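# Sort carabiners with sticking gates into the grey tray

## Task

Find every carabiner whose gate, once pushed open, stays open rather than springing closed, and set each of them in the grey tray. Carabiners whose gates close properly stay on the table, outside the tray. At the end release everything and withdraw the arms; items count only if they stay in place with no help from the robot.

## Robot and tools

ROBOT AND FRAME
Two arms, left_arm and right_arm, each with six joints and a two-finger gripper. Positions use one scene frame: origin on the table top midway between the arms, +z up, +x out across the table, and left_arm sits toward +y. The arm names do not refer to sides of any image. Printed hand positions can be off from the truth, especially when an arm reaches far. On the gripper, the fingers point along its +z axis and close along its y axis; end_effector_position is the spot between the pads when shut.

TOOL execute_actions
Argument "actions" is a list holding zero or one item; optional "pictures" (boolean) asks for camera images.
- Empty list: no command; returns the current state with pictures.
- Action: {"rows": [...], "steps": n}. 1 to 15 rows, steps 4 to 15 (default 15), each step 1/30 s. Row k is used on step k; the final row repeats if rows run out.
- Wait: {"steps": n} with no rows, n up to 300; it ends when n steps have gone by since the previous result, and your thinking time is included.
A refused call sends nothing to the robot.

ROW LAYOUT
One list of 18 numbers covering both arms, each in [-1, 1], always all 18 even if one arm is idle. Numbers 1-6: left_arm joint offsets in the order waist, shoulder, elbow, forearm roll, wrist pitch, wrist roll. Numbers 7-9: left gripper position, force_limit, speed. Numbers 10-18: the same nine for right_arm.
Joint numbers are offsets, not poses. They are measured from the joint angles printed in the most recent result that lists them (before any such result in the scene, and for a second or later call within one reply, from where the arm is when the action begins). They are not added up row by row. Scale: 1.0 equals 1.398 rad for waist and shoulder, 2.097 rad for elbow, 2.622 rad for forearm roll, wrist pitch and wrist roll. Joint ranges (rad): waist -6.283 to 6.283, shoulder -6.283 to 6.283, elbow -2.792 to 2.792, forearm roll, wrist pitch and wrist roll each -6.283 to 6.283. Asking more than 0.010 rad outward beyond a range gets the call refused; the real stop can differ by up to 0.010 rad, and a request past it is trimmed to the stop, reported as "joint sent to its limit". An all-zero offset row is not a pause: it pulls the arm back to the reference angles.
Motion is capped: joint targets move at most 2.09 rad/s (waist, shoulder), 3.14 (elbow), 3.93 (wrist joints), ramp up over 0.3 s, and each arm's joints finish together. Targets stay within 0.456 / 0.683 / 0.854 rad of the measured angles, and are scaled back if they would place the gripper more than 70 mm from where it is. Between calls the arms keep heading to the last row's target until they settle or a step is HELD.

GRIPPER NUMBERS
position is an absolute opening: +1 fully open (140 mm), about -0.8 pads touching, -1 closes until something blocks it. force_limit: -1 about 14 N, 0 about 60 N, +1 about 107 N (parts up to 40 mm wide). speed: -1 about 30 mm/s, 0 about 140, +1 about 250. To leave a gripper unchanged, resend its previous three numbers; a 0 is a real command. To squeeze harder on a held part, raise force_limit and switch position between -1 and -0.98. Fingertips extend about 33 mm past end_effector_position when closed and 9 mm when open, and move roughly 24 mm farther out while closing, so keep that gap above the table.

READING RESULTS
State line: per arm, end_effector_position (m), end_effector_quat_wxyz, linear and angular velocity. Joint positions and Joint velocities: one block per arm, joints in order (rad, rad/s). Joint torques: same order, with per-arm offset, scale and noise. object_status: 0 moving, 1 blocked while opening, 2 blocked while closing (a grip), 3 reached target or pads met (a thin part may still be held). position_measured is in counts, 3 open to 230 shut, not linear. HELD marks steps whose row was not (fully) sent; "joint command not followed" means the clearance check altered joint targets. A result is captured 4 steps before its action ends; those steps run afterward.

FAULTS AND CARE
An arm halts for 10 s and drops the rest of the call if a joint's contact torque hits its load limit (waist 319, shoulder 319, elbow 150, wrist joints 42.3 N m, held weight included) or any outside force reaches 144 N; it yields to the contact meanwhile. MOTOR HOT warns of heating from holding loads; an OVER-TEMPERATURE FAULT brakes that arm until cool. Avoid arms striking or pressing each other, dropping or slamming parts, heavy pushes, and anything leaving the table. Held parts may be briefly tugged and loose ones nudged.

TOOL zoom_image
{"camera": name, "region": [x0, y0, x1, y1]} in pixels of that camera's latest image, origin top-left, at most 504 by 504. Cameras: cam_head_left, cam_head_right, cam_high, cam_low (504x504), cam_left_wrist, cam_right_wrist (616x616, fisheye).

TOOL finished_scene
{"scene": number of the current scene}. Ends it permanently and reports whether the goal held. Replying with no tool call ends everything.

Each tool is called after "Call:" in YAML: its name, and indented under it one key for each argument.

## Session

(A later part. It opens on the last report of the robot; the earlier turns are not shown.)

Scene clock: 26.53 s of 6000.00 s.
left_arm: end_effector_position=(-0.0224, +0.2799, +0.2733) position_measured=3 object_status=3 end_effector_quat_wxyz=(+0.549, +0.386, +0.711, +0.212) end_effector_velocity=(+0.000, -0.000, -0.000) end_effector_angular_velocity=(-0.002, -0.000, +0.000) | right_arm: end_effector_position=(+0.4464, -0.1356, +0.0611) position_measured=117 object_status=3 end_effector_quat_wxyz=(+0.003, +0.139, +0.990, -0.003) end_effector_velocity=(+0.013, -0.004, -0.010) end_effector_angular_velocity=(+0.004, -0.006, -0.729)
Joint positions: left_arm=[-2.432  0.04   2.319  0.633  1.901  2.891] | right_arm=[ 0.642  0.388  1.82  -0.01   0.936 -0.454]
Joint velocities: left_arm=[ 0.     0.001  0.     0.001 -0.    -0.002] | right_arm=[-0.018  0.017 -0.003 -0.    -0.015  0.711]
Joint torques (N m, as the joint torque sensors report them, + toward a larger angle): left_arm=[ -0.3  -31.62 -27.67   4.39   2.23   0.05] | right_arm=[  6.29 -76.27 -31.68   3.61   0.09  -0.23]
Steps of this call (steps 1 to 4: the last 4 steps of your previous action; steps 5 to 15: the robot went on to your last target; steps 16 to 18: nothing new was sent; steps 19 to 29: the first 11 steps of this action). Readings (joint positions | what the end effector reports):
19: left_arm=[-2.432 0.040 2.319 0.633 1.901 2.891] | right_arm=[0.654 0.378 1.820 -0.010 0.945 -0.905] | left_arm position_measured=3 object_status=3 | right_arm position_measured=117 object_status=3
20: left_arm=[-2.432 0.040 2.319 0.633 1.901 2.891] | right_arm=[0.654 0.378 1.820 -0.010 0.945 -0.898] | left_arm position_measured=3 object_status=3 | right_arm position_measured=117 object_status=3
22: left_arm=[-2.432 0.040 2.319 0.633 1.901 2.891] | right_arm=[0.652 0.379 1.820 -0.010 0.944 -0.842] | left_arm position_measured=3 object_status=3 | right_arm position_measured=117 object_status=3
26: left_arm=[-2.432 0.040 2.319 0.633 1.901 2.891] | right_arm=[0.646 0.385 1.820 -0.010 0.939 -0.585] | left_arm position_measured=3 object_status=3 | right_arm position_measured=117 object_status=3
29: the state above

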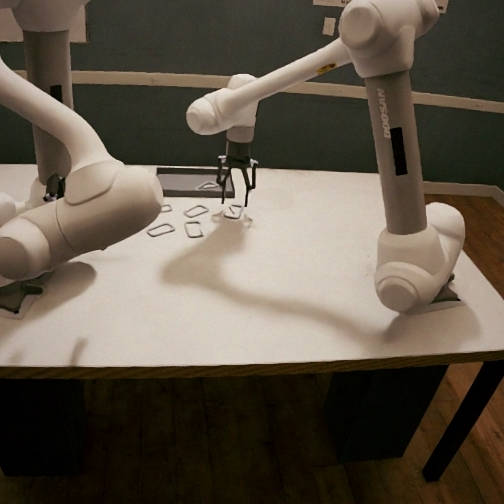

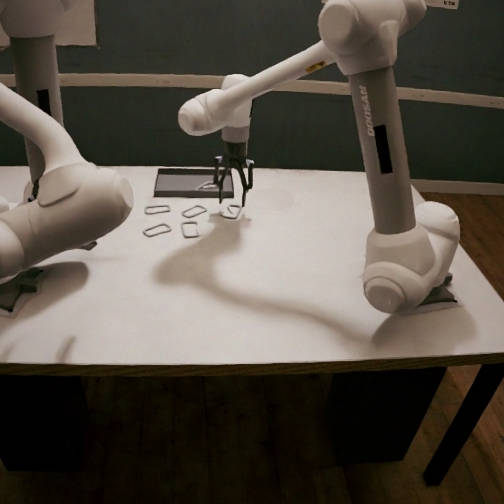

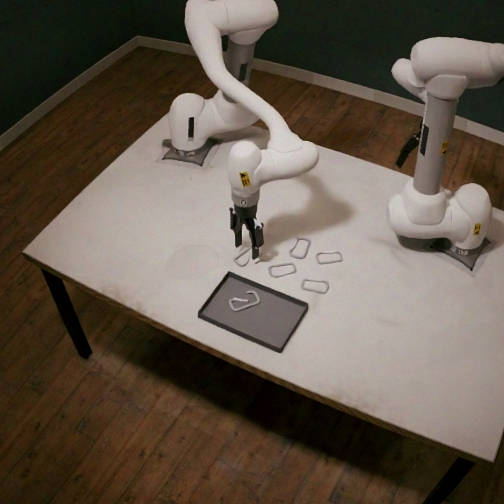

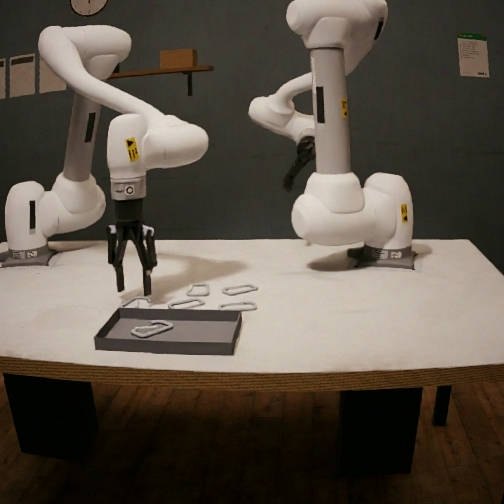

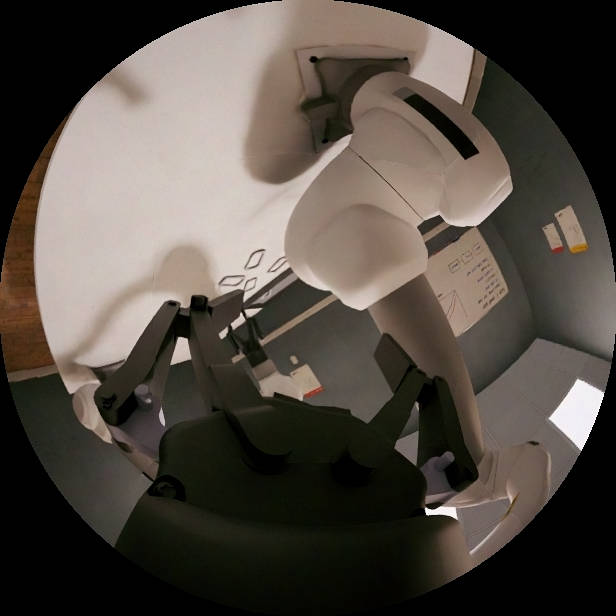

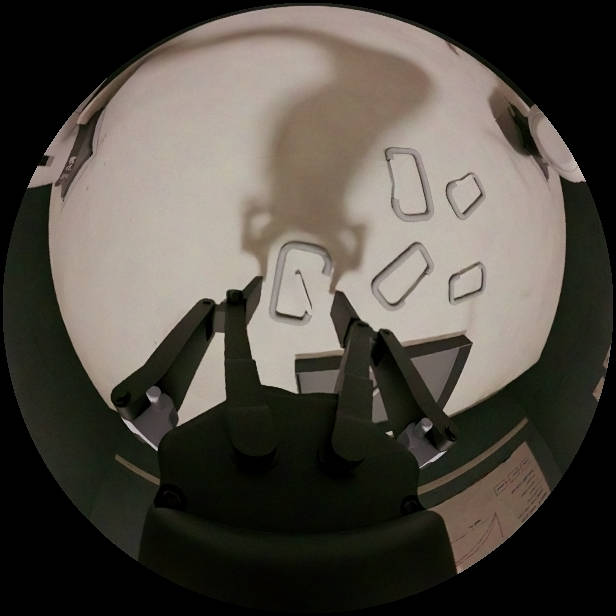

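Call:
execute_actions:
  actions:
    - {"rows":[[0,0,0,0,0,0,1,0,0,0,0.0247,0.0022,0,-0.0159,0.0099,0.1,-0.2,0]],"steps":15}
  pictures: true

Call:
zoom_image:
  camera: "cam_right_wrist"
  region: [220, 210, 400, 390]

Call:
zoom_image:
  camera: "cam_low"
  region: [90, 240, 210, 330]

Scene clock: 27.13 s of 6000.00 s.
left_arm: end_effector_position=(-0.0224, +0.2799, +0.2733) position_measured=3 object_status=3 end_effector_quat_wxyz=(+0.549, +0.386, +0.711, +0.212) end_effector_velocity=(+0.000, -0.000, +0.000) end_effector_angular_velocity=(-0.003, +0.002, +0.000) | right_arm: end_effector_position=(+0.4513, -0.1304, +0.0356) position_measured=117 object_status=3 end_effector_quat_wxyz=(+0.003, +0.152, +0.988, -0.002) end_effector_velocity=(-0.000, +0.001, -0.004) end_effector_angular_velocity=(-0.001, +0.001, +0.001)
Joint positions: left_arm=[-2.432  0.04   2.319  0.633  1.901  2.891] | right_arm=[ 0.642  0.422  1.825 -0.01   0.895 -0.428]
Joint velocities: left_arm=[ 0.    -0.002  0.     0.001  0.    -0.002] | right_arm=[ 0.001  0.006  0.001 -0.    -0.006  0.   ]
Joint torques (N m, as the joint torque sensors report them, + toward a larger angle): left_arm=[ -0.57 -31.32 -27.61   4.41   2.24   0.04] | right_arm=[  4.22 -75.79 -30.56   3.79  -0.12  -0.38]
Steps of this call (steps 1 to 4: the last 4 steps of your previous action; steps 5 to 7: the robot went on to your last target; steps 8 to 18: the first 11 steps of this action). Readings (joint positions | what the end effector reports):
8: left_arm=[-2.432 0.040 2.319 0.633 1.901 2.891] | right_arm=[0.641 0.389 1.820 -0.010 0.935 -0.428] | left_arm position_measured=3 object_status=3 | right_arm position_measured=117 object_status=3
9: left_arm=[-2.432 0.040 2.319 0.633 1.901 2.891] | right_arm=[0.641 0.392 1.820 -0.010 0.931 -0.428] | left_arm position_measured=3 object_status=3 | right_arm position_measured=117 object_status=3
11: left_arm=[-2.432 0.040 2.319 0.633 1.901 2.891] | right_arm=[0.641 0.410 1.823 -0.010 0.910 -0.428] | left_arm position_measured=3 object_status=3 | right_arm position_measured=117 object_status=3
15: left_arm=[-2.432 0.040 2.319 0.633 1.901 2.891] | right_arm=[0.642 0.421 1.825 -0.010 0.896 -0.428] | left_arm position_measured=3 object_status=3 | right_arm position_measured=117 object_status=3
18: the state above

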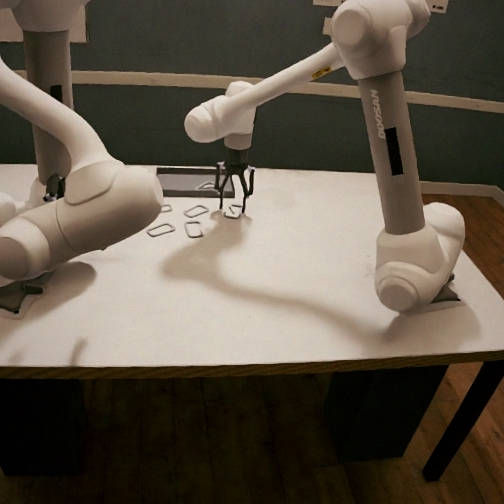

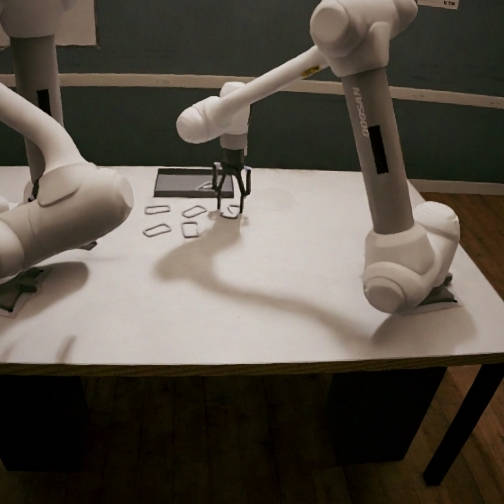

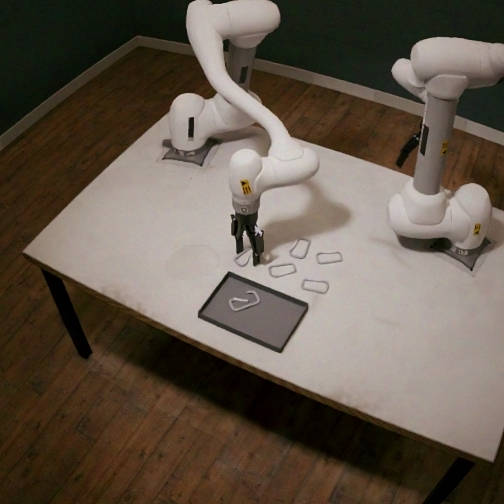

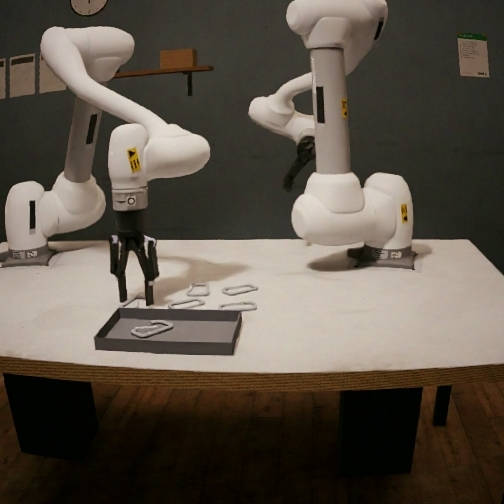

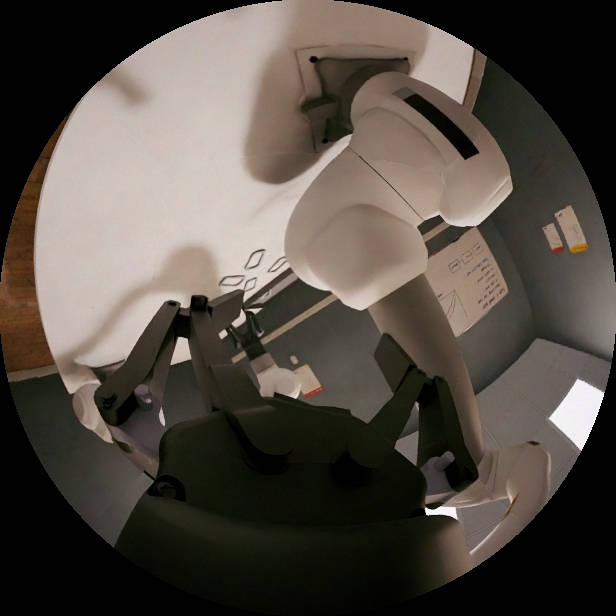

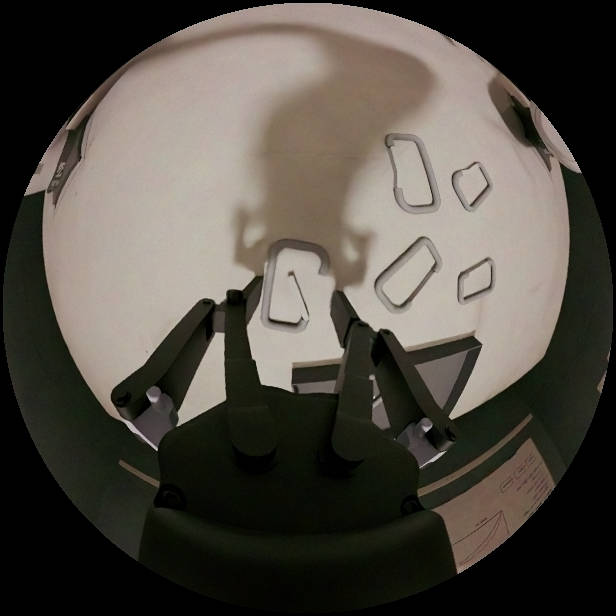

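Region (220, 210, 400, 390) of cam_right_wrist's 616x616 image, scaled by 2.800, with more detail than that image has.

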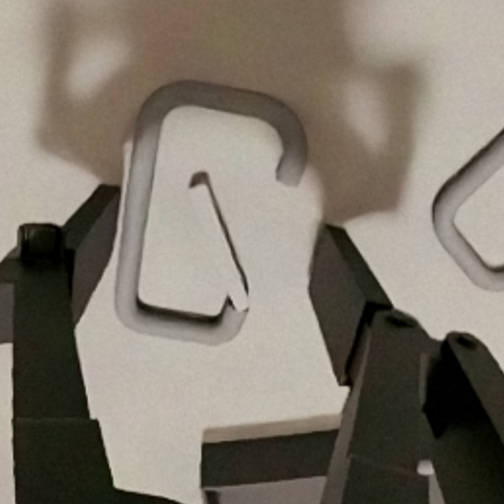

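Region (90, 240, 210, 330) of cam_low's 504x504 image, scaled by 4.200, with more detail than that image has; it fills the top 378 rows of this view, and the rest is white.

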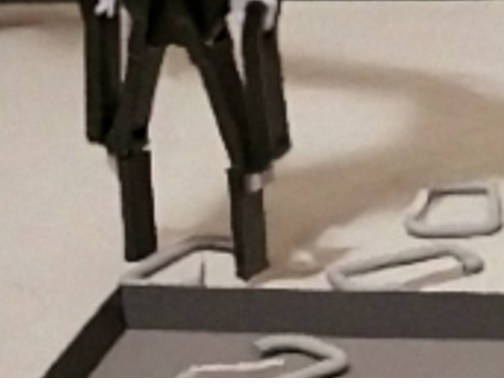

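Call:
execute_actions:
  actions:
    - {"rows":[[0,0,0,0,0,0,1,0,0,0,0,0,0,0,0,-0.67,-0.3,0]],"steps":15}

Call:
execute_actions:
  actions:
    - {"steps":8}
  pictures: true

Call:
zoom_image:
  camera: "cam_right_wrist"
  region: [220, 210, 400, 390]

Scene clock: 27.87 s of 6000.00 s.
left_arm: end_effector_position=(-0.0224, +0.2799, +0.2733) position_measured=3 object_status=3 end_effector_quat_wxyz=(+0.549, +0.386, +0.711, +0.212) end_effector_velocity=(-0.001, +0.000, -0.000) end_effector_angular_velocity=(+0.002, +0.000, -0.002) | right_arm: end_effector_position=(+0.4511, -0.1304, +0.0355) position_measured=165 object_status=0 end_effector_quat_wxyz=(+0.003, +0.152, +0.988, -0.002) end_effector_velocity=(+0.000, +0.000, +0.001) end_effector_angular_velocity=(+0.001, -0.001, +0.000)
Joint positions: left_arm=[-2.432  0.04   2.319  0.633  1.901  2.891] | right_arm=[ 0.642  0.422  1.825 -0.01   0.895 -0.428]
Joint velocities: left_arm=[-0.002  0.     0.    -0.001 -0.     0.001] | right_arm=[-0.    -0.001  0.     0.    -0.    -0.001]
Joint torques (N m, as the joint torque sensors report them, + toward a larger angle): left_arm=[ -0.64 -31.35 -27.86   4.44   2.31   0.05] | right_arm=[  5.93 -64.25 -25.05   4.32  -1.01  -0.33]
Steps of this call (steps 1 to 4: the last 4 steps of your previous action; steps 5 to 11: the robot went on to your last target; steps 12 to 22: the first 11 steps of this action). Readings (joint positions | what the end effector reports):
12: left_arm=[-2.432 0.040 2.319 0.633 1.901 2.891] | right_arm=[0.642 0.423 1.825 -0.010 0.894 -0.428] | left_arm position_measured=3 object_status=3 | right_arm position_measured=117 object_status=0
13: left_arm=[-2.432 0.040 2.319 0.633 1.901 2.891] | right_arm=[0.642 0.423 1.825 -0.010 0.894 -0.428] | left_arm position_measured=3 object_status=3 | right_arm position_measured=119 object_status=0
15: left_arm=[-2.432 0.040 2.319 0.633 1.901 2.891] | right_arm=[0.642 0.423 1.825 -0.010 0.894 -0.428] | left_arm position_measured=3 object_status=3 | right_arm position_measured=134 object_status=0
19: left_arm=[-2.432 0.040 2.319 0.633 1.901 2.891] | right_arm=[0.642 0.423 1.825 -0.010 0.895 -0.428] | left_arm position_measured=3 object_status=3 | right_arm position_measured=165 object_status=0
22: the state above

Scene clock: 28.13 s of 6000.00 s.
left_arm: end_effector_position=(-0.0224, +0.2799, +0.2733) position_measured=3 object_status=3 end_effector_quat_wxyz=(+0.549, +0.386, +0.711, +0.212) end_effector_velocity=(+0.000, -0.000, -0.000) end_effector_angular_velocity=(-0.001, -0.000, +0.001) | right_arm: end_effector_position=(+0.4511, -0.1304, +0.0356) position_measured=165 object_status=2 end_effector_quat_wxyz=(+0.003, +0.152, +0.988, -0.002) end_effector_velocity=(-0.000, -0.000, +0.000) end_effector_angular_velocity=(-0.000, +0.000, -0.000)
Joint positions: left_arm=[-2.432  0.04   2.319  0.633  1.901  2.891] | right_arm=[ 0.642  0.422  1.825 -0.01   0.895 -0.428]
Joint velocities: left_arm=[ 0.001  0.     0.     0.001 -0.    -0.001] | right_arm=[-0. -0.  0.  0.  0. -0.]
Joint torques (N m, as the joint torque sensors report them, + toward a larger angle): left_arm=[  0.15 -30.01 -27.6    4.25   2.25   0.04] | right_arm=[  2.44 -66.53 -28.04   3.79  -0.77  -0.41]
Kept back: nothing.
Steps of this call (steps 1 to 4: the last 4 steps of your previous action; steps 5 to 8: the robot went on to your last target). Readings (joint positions | what the end effector reports):
1: left_arm=[-2.432 0.040 2.319 0.633 1.901 2.891] | right_arm=[0.642 0.422 1.825 -0.010 0.895 -0.428] | left_arm position_measured=3 object_status=3 | right_arm position_measured=165 object_status=0
2: left_arm=[-2.432 0.040 2.319 0.633 1.901 2.891] | right_arm=[0.642 0.422 1.825 -0.010 0.895 -0.428] | left_arm position_measured=3 object_status=3 | right_arm position_measured=165 object_status=0
4: left_arm=[-2.432 0.040 2.319 0.633 1.901 2.891] | right_arm=[0.642 0.422 1.825 -0.010 0.895 -0.428] | left_arm position_measured=3 object_status=3 | right_arm position_measured=165 object_status=2
8: the state above

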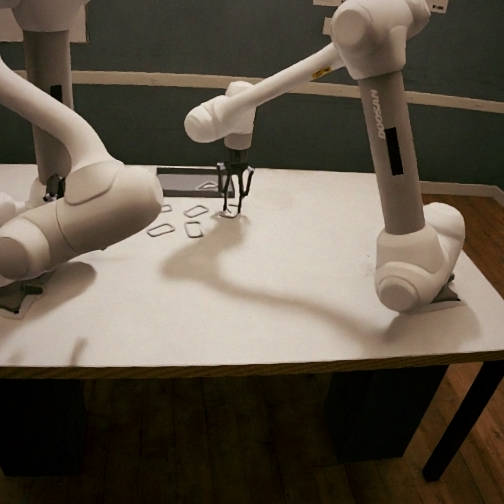

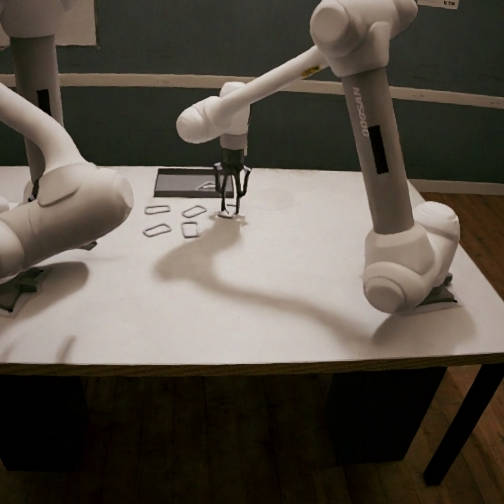

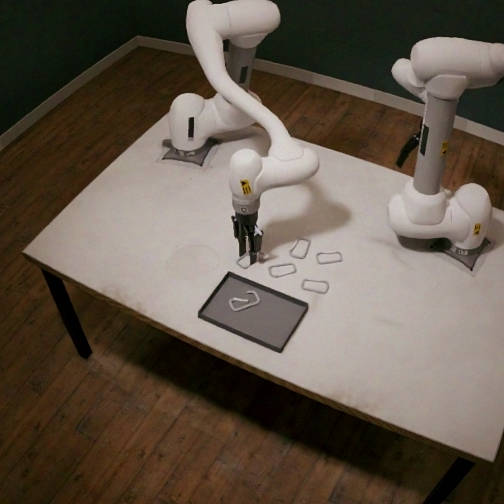

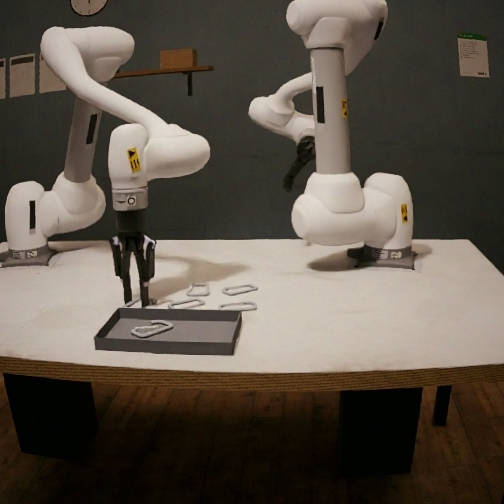

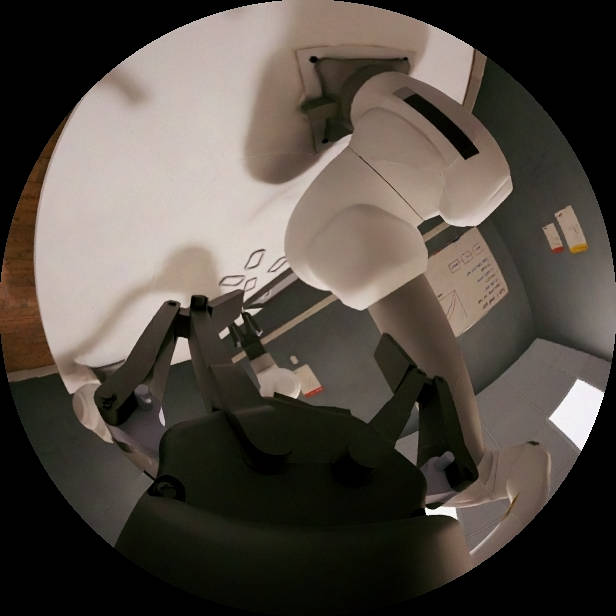

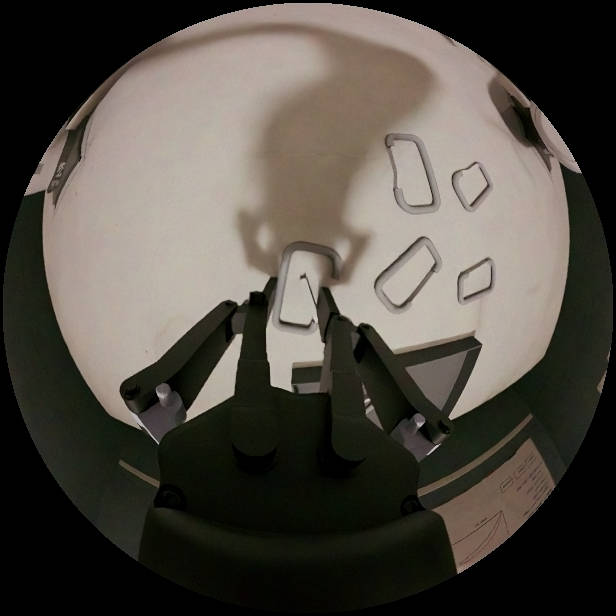

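Region (220, 210, 400, 390) of cam_right_wrist's 616x616 image, scaled by 2.800, with more detail than that image has.

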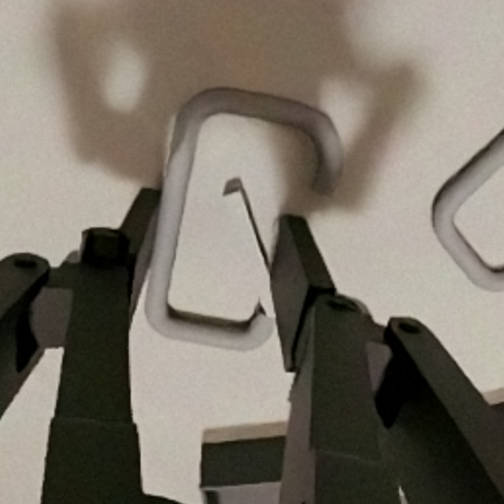

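Call:
execute_actions:
  actions:
    - {"rows":[[0,0,0,0,0,0,1,0,0,0,0,0,0,0,0,-0.69,0,0],[0,0,0,0,0,0,1,0,0,0,0,0,0,0,0,-0.69,0,0],[0,0,0,0,0,0,1,0,0,0,0,0,0,0,0,-0.69,0,0],[0,0,0,0,0,0,1,0,0,0,0,0,0,0,0,-0.69,0,0],[0,0,0,0,0,0,1,0,0,0,-0.0438,-0.0226,0,0.0412,0,-0.69,0,0]],"steps":15}

Call:
execute_actions:
  actions:
    - {"steps":8}
  pictures: true

Scene clock: 28.70 s of 6000.00 s.
left_arm: end_effector_position=(-0.0224, +0.2799, +0.2733) position_measured=3 object_status=3 end_effector_quat_wxyz=(+0.549, +0.386, +0.711, +0.212) end_effector_velocity=(-0.001, -0.000, +0.000) end_effector_angular_velocity=(-0.000, -0.000, -0.002) | right_arm: end_effector_position=(+0.4520, -0.1299, +0.0950) position_measured=167 object_status=2 end_effector_quat_wxyz=(+0.004, +0.153, +0.988, -0.002) end_effector_velocity=(-0.006, -0.006, +0.093) end_effector_angular_velocity=(-0.006, +0.005, -0.001)
Joint positions: left_arm=[-2.432  0.04   2.319  0.633  1.901  2.891] | right_arm=[ 0.642  0.365  1.781 -0.01   0.994 -0.428]
Joint velocities: left_arm=[-0.002  0.    -0.     0.001 -0.    -0.   ] | right_arm=[ 0.    -0.091 -0.064  0.001  0.163 -0.001]
Joint torques (N m, as the joint torque sensors report them, + toward a larger angle): left_arm=[ -0.85 -30.61 -27.86   4.37   2.25   0.04] | right_arm=[ -0.41 -43.47 -21.55   2.52  -0.25  -0.14]
Steps of this call (steps 1 to 6: the robot went on to your last target; steps 7 to 17: the first 11 steps of this action). Readings (joint positions | what the end effector reports):
7: left_arm=[-2.432 0.040 2.319 0.633 1.901 2.891] | right_arm=[0.642 0.422 1.825 -0.010 0.895 -0.428] | left_arm position_measured=3 object_status=3 | right_arm position_measured=165 object_status=0
8: left_arm=[-2.432 0.040 2.319 0.633 1.901 2.891] | right_arm=[0.642 0.422 1.825 -0.010 0.895 -0.428] | left_arm position_measured=3 object_status=3 | right_arm position_measured=167 object_status=0
10: left_arm=[-2.432 0.040 2.319 0.633 1.901 2.891] | right_arm=[0.642 0.422 1.825 -0.010 0.895 -0.428] | left_arm position_measured=3 object_status=3 | right_arm position_measured=167 object_status=0
14: left_arm=[-2.432 0.040 2.319 0.633 1.901 2.891] | right_arm=[0.642 0.393 1.801 -0.010 0.948 -0.428] | left_arm position_measured=3 object_status=3 | right_arm position_measured=167 object_status=2
17: the state above

Scene clock: 28.97 s of 6000.00 s.
left_arm: end_effector_position=(-0.0224, +0.2799, +0.2733) position_measured=3 object_status=3 end_effector_quat_wxyz=(+0.549, +0.386, +0.711, +0.212) end_effector_velocity=(-0.000, +0.000, -0.000) end_effector_angular_velocity=(+0.001, -0.001, -0.001) | right_arm: end_effector_position=(+0.4517, -0.1302, +0.0993) position_measured=167 object_status=2 end_effector_quat_wxyz=(+0.004, +0.153, +0.988, -0.002) end_effector_velocity=(+0.000, +0.000, +0.002) end_effector_angular_velocity=(+0.001, -0.001, -0.000)
Joint positions: left_arm=[-2.432  0.04   2.319  0.633  1.901  2.891] | right_arm=[ 0.642  0.361  1.777 -0.01   1.002 -0.428]
Joint velocities: left_arm=[-0.001  0.001 -0.    -0.     0.     0.001] | right_arm=[ 0.    -0.002 -0.001  0.     0.002  0.   ]
Joint torques (N m, as the joint torque sensors report them, + toward a larger angle): left_arm=[  0.01 -31.17 -27.71   4.35   2.26   0.  ] | right_arm=[  3.53 -72.18 -33.36   3.91  -0.22  -0.46]
Kept back: nothing.
Steps of this call (steps 1 to 4: the last 4 steps of your previous action; steps 5 to 8: the robot went on to your last target). Readings (joint positions | what the end effector reports):
1: left_arm=[-2.432 0.040 2.319 0.633 1.901 2.891] | right_arm=[0.642 0.363 1.779 -0.010 0.998 -0.428] | left_arm position_measured=3 object_status=3 | right_arm position_measured=167 object_status=2
2: left_arm=[-2.432 0.040 2.319 0.633 1.901 2.891] | right_arm=[0.642 0.363 1.779 -0.010 1.000 -0.428] | left_arm position_measured=3 object_status=3 | right_arm position_measured=167 object_status=2
4: left_arm=[-2.432 0.040 2.319 0.633 1.901 2.891] | right_arm=[0.642 0.362 1.778 -0.010 1.001 -0.428] | left_arm position_measured=3 object_status=3 | right_arm position_measured=167 object_status=2
8: the state above

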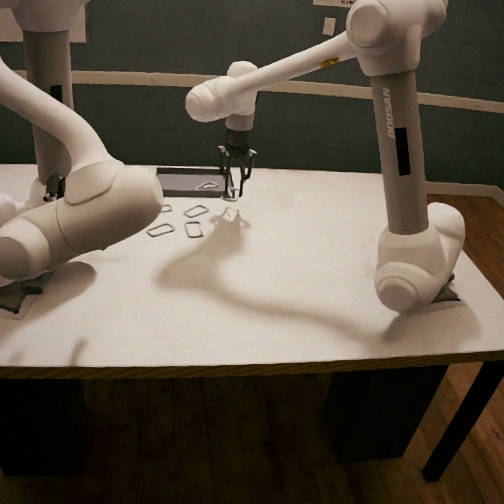

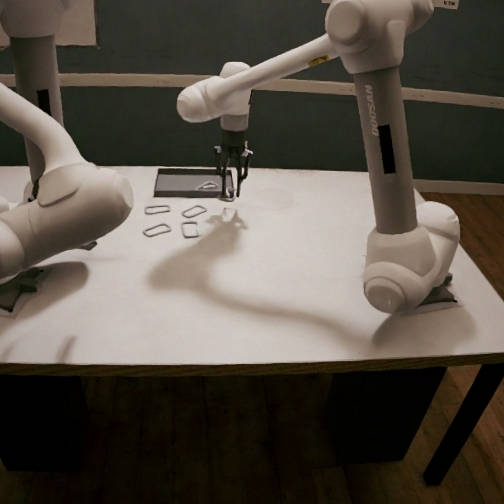

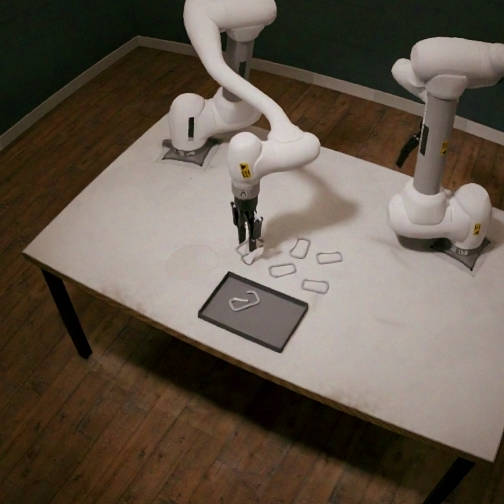

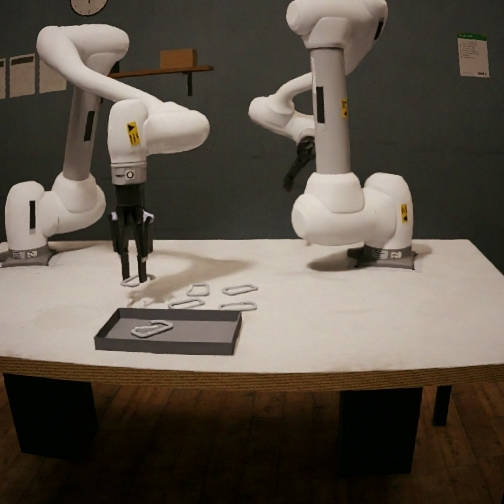

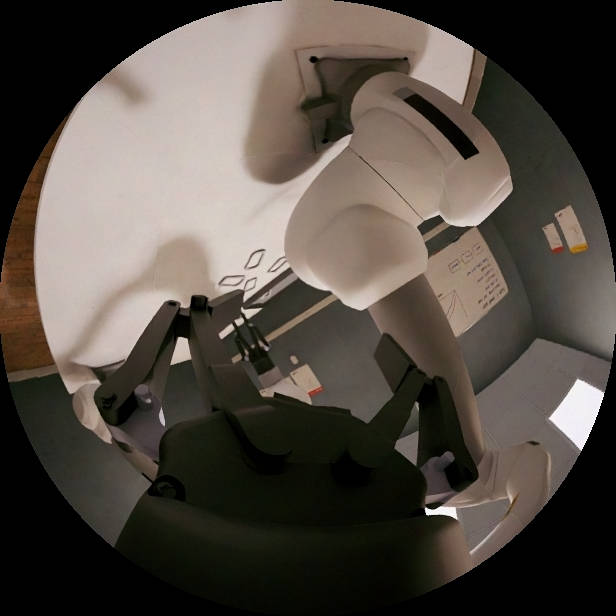

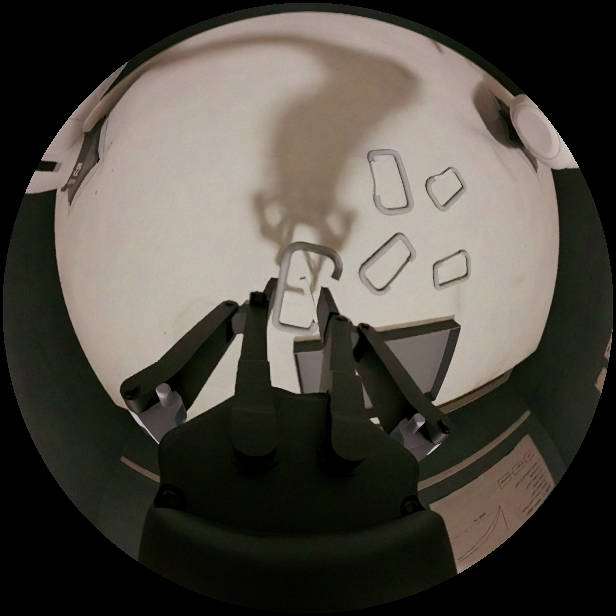

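Call:
execute_actions:
  actions: []

Scene clock: 29.57 s of 6000.00 s.
left_arm: end_effector_position=(-0.0224, +0.2799, +0.2733) position_measured=3 object_status=3 end_effector_quat_wxyz=(+0.549, +0.386, +0.711, +0.212) end_effector_velocity=(+0.001, -0.000, +0.000) end_effector_angular_velocity=(+0.001, -0.000, +0.002) | right_arm: end_effector_position=(+0.4517, -0.1302, +0.0994) position_measured=167 object_status=2 end_effector_quat_wxyz=(+0.004, +0.153, +0.988, -0.002) end_effector_velocity=(+0.000, -0.000, +0.001) end_effector_angular_velocity=(+0.000, -0.002, +0.001)
Joint positions: left_arm=[-2.432  0.04   2.319  0.633  1.901  2.891] | right_arm=[ 0.642  0.361  1.777 -0.01   1.003 -0.428]
Joint velocities: left_arm=[ 0.002 -0.     0.    -0.     0.     0.001] | right_arm=[-0.    -0.002  0.    -0.002  0.    -0.   ]
Joint torques (N m, as the joint torque sensors report them, + toward a larger angle): left_arm=[  0.14 -30.6  -27.66   4.37   2.24   0.01] | right_arm=[  2.48 -74.42 -33.98   3.69  -0.29  -0.57]
Kept back: nothing.
Steps of this call (steps 1 to 15: the robot went on to your last target; steps 16 to 18: nothing new was sent). Readings (joint positions | what the end effector reports):
1: left_arm=[-2.432 0.040 2.319 0.633 1.901 2.891] | right_arm=[0.642 0.361 1.777 -0.010 1.002 -0.428] | left_arm position_measured=3 object_status=3 | right_arm position_measured=167 object_status=2
2: left_arm=[-2.432 0.040 2.319 0.633 1.901 2.891] | right_arm=[0.642 0.361 1.777 -0.010 1.002 -0.428] | left_arm position_measured=3 object_status=3 | right_arm position_measured=167 object_status=2
4: left_arm=[-2.432 0.040 2.319 0.633 1.901 2.891] | right_arm=[0.642 0.361 1.777 -0.010 1.003 -0.428] | left_arm position_measured=3 object_status=3 | right_arm position_measured=167 object_status=2
8: left_arm=[-2.432 0.040 2.319 0.633 1.901 2.891] | right_arm=[0.642 0.361 1.777 -0.010 1.003 -0.428] | left_arm position_measured=3 object_status=3 | right_arm position_measured=167 object_status=2
18: the state above
All arms were judged still, so your last target was given up. Only a new action makes them travel on or press farther. Fingers that are still opening or closing keep moving.

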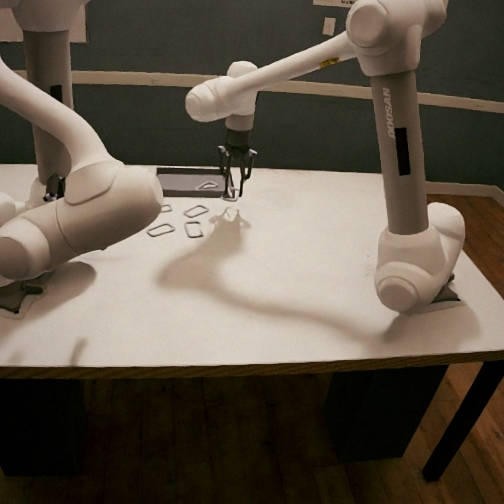

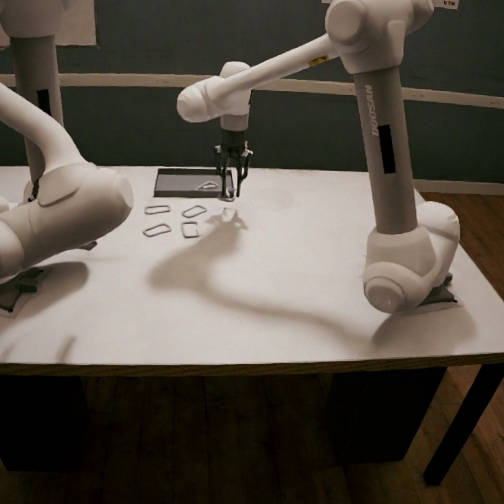

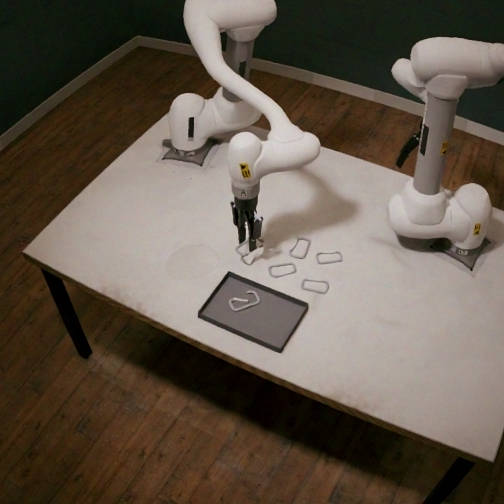

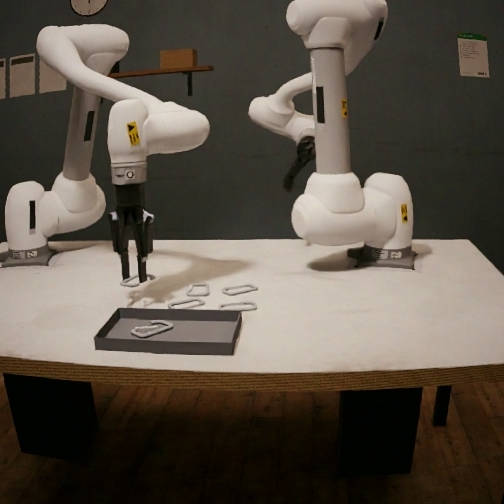

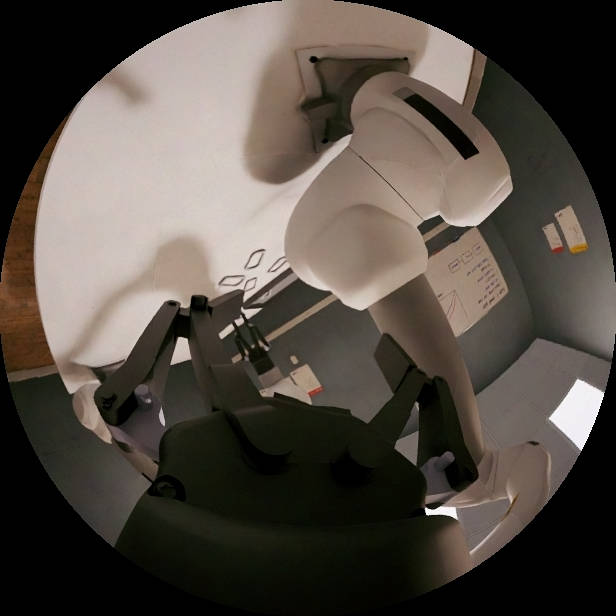

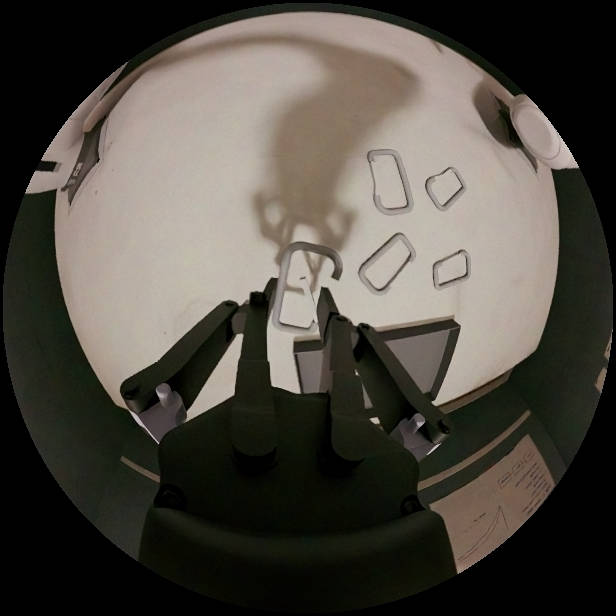

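Call:
execute_actions:
  actions:
    - {"rows":[[0,0,0,0,0,0,1,0,0,0.003,0.281,-0.3176,0,0.104,0,-0.69,0,0]],"steps":15}

Call:
execute_actions:
  actions:
    - {"steps":12}
  pictures: true

Scene clock: 30.27 s of 6000.00 s.
left_arm: end_effector_position=(-0.0224, +0.2799, +0.2733) position_measured=3 object_status=3 end_effector_quat_wxyz=(+0.549, +0.386, +0.711, +0.212) end_effector_velocity=(-0.000, -0.000, +0.000) end_effector_angular_velocity=(+0.000, +0.000, -0.001) | right_arm: end_effector_position=(+0.5329, -0.0395, +0.1118) position_measured=167 object_status=2 end_effector_quat_wxyz=(+0.004, +0.152, +0.988, -0.002) end_effector_velocity=(+0.265, +0.297, +0.022) end_effector_angular_velocity=(-0.000, -0.003, +0.003)
Joint positions: left_arm=[-2.432  0.04   2.319  0.633  1.901  2.891] | right_arm=[ 0.644  0.523  1.502 -0.01   1.115 -0.428]
Joint velocities: left_arm=[-0.001 -0.001 -0.     0.    -0.     0.001] | right_arm=[ 0.006  0.562 -0.952 -0.     0.389  0.   ]
Joint torques (N m, as the joint torque sensors report them, + toward a larger angle): left_arm=[  0.12 -31.1  -27.99   4.29   2.22   0.04] | right_arm=[  1.81 -88.02 -34.65   3.84  -0.29  -0.32]
Steps of this call (steps 1 to 10: nothing new was sent; steps 11 to 21: the first 11 steps of this action). Readings (joint positions | what the end effector reports):
11: left_arm=[-2.432 0.040 2.319 0.633 1.901 2.891] | right_arm=[0.642 0.361 1.777 -0.010 1.003 -0.428] | left_arm position_measured=3 object_status=3 | right_arm position_measured=167 object_status=2
12: left_arm=[-2.432 0.040 2.319 0.633 1.901 2.891] | right_arm=[0.642 0.364 1.772 -0.010 1.005 -0.428] | left_arm position_measured=3 object_status=3 | right_arm position_measured=167 object_status=2
14: left_arm=[-2.432 0.040 2.319 0.633 1.901 2.891] | right_arm=[0.642 0.390 1.727 -0.010 1.023 -0.428] | left_arm position_measured=3 object_status=3 | right_arm position_measured=167 object_status=2
18: left_arm=[-2.432 0.040 2.319 0.633 1.901 2.891] | right_arm=[0.643 0.467 1.597 -0.010 1.076 -0.428] | left_arm position_measured=3 object_status=3 | right_arm position_measured=167 object_status=2
21: the state above

Scene clock: 30.67 s of 6000.00 s.
left_arm: end_effector_position=(-0.0224, +0.2799, +0.2733) position_measured=3 object_status=3 end_effector_quat_wxyz=(+0.549, +0.386, +0.711, +0.212) end_effector_velocity=(+0.000, +0.000, +0.000) end_effector_angular_velocity=(-0.002, +0.001, +0.000) | right_arm: end_effector_position=(+0.6269, +0.0668, +0.1099) position_measured=167 object_status=2 end_effector_quat_wxyz=(+0.004, +0.152, +0.988, -0.002) end_effector_velocity=(+0.079, +0.091, -0.010) end_effector_angular_velocity=(+0.000, -0.001, +0.001)
Joint positions: left_arm=[-2.432  0.04   2.319  0.633  1.901  2.891] | right_arm=[ 0.646  0.745  1.127 -0.01   1.268 -0.428]
Joint velocities: left_arm=[ 0.    -0.002  0.     0.     0.    -0.001] | right_arm=[ 0.003  0.211 -0.358  0.     0.147 -0.   ]
Joint torques (N m, as the joint torque sensors report them, + toward a larger angle): left_arm=[ -0.32 -31.   -27.57   4.31   2.27   0.06] | right_arm=[   6.71 -128.79  -35.43    4.17    0.65   -0.07]
Kept back: nothing.
Steps of this call (steps 1 to 4: the last 4 steps of your previous action; steps 5 to 12: the robot went on to your last target). Readings (joint positions | what the end effector reports):
1: left_arm=[-2.432 0.040 2.319 0.633 1.901 2.891] | right_arm=[0.644 0.542 1.470 -0.010 1.128 -0.428] | left_arm position_measured=3 object_status=3 | right_arm position_measured=167 object_status=2
2: left_arm=[-2.432 0.040 2.319 0.633 1.901 2.891] | right_arm=[0.644 0.562 1.437 -0.010 1.142 -0.428] | left_arm position_measured=3 object_status=3 | right_arm position_measured=167 object_status=2
4: left_arm=[-2.432 0.040 2.319 0.633 1.901 2.891] | right_arm=[0.645 0.601 1.369 -0.010 1.169 -0.428] | left_arm position_measured=3 object_status=3 | right_arm position_measured=167 object_status=2
8: left_arm=[-2.432 0.040 2.319 0.633 1.901 2.891] | right_arm=[0.645 0.684 1.229 -0.010 1.227 -0.428] | left_arm position_measured=3 object_status=3 | right_arm position_measured=167 object_status=2
12: the state above

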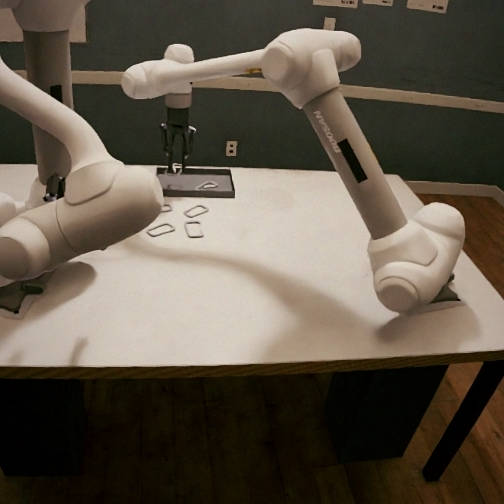

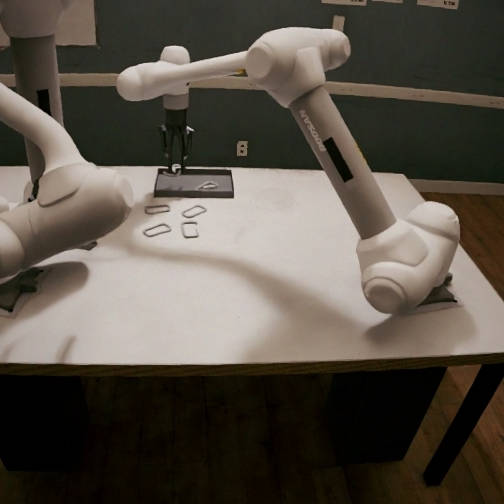

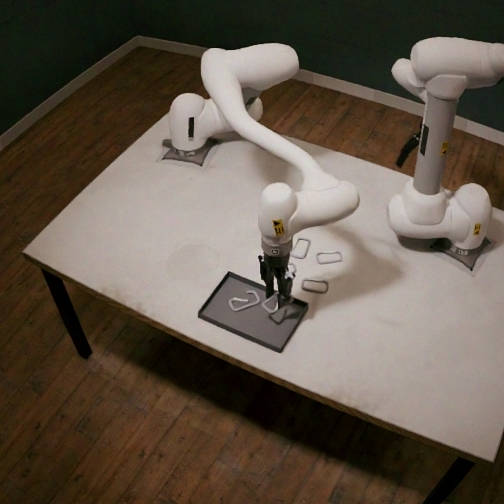

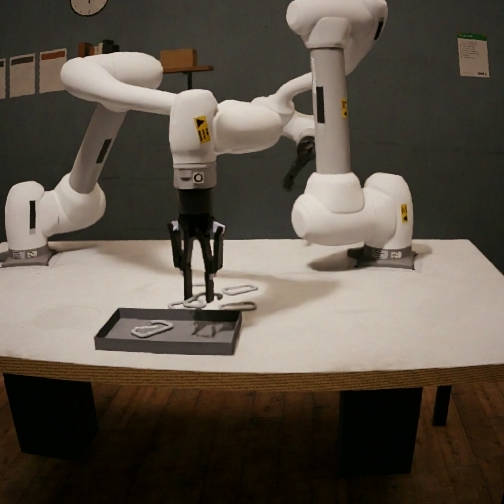

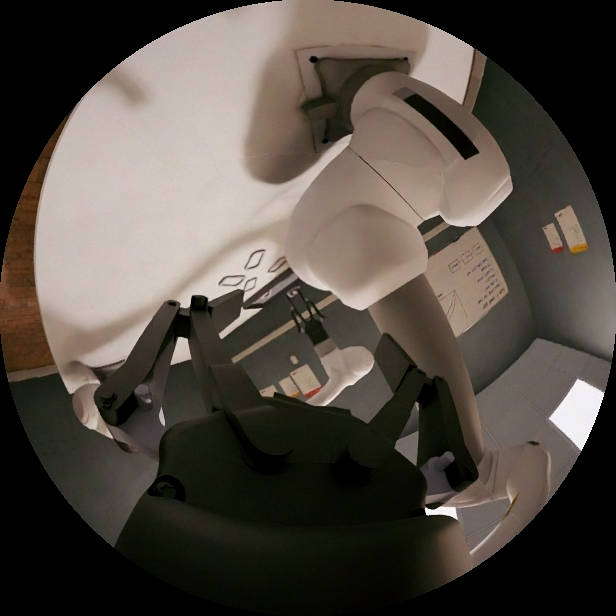

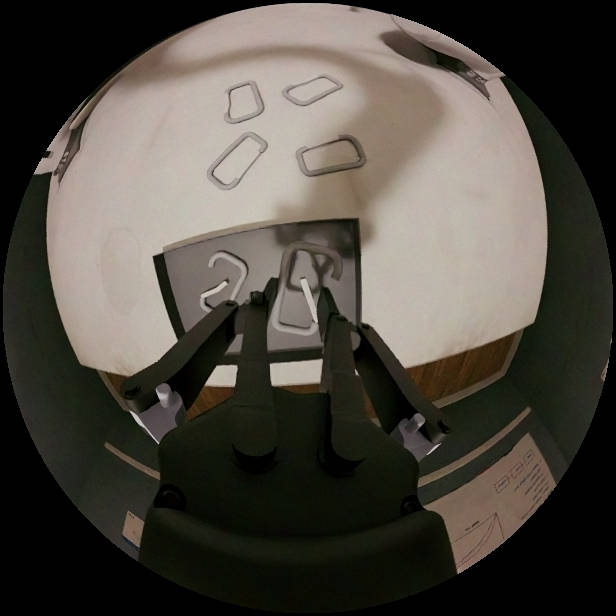

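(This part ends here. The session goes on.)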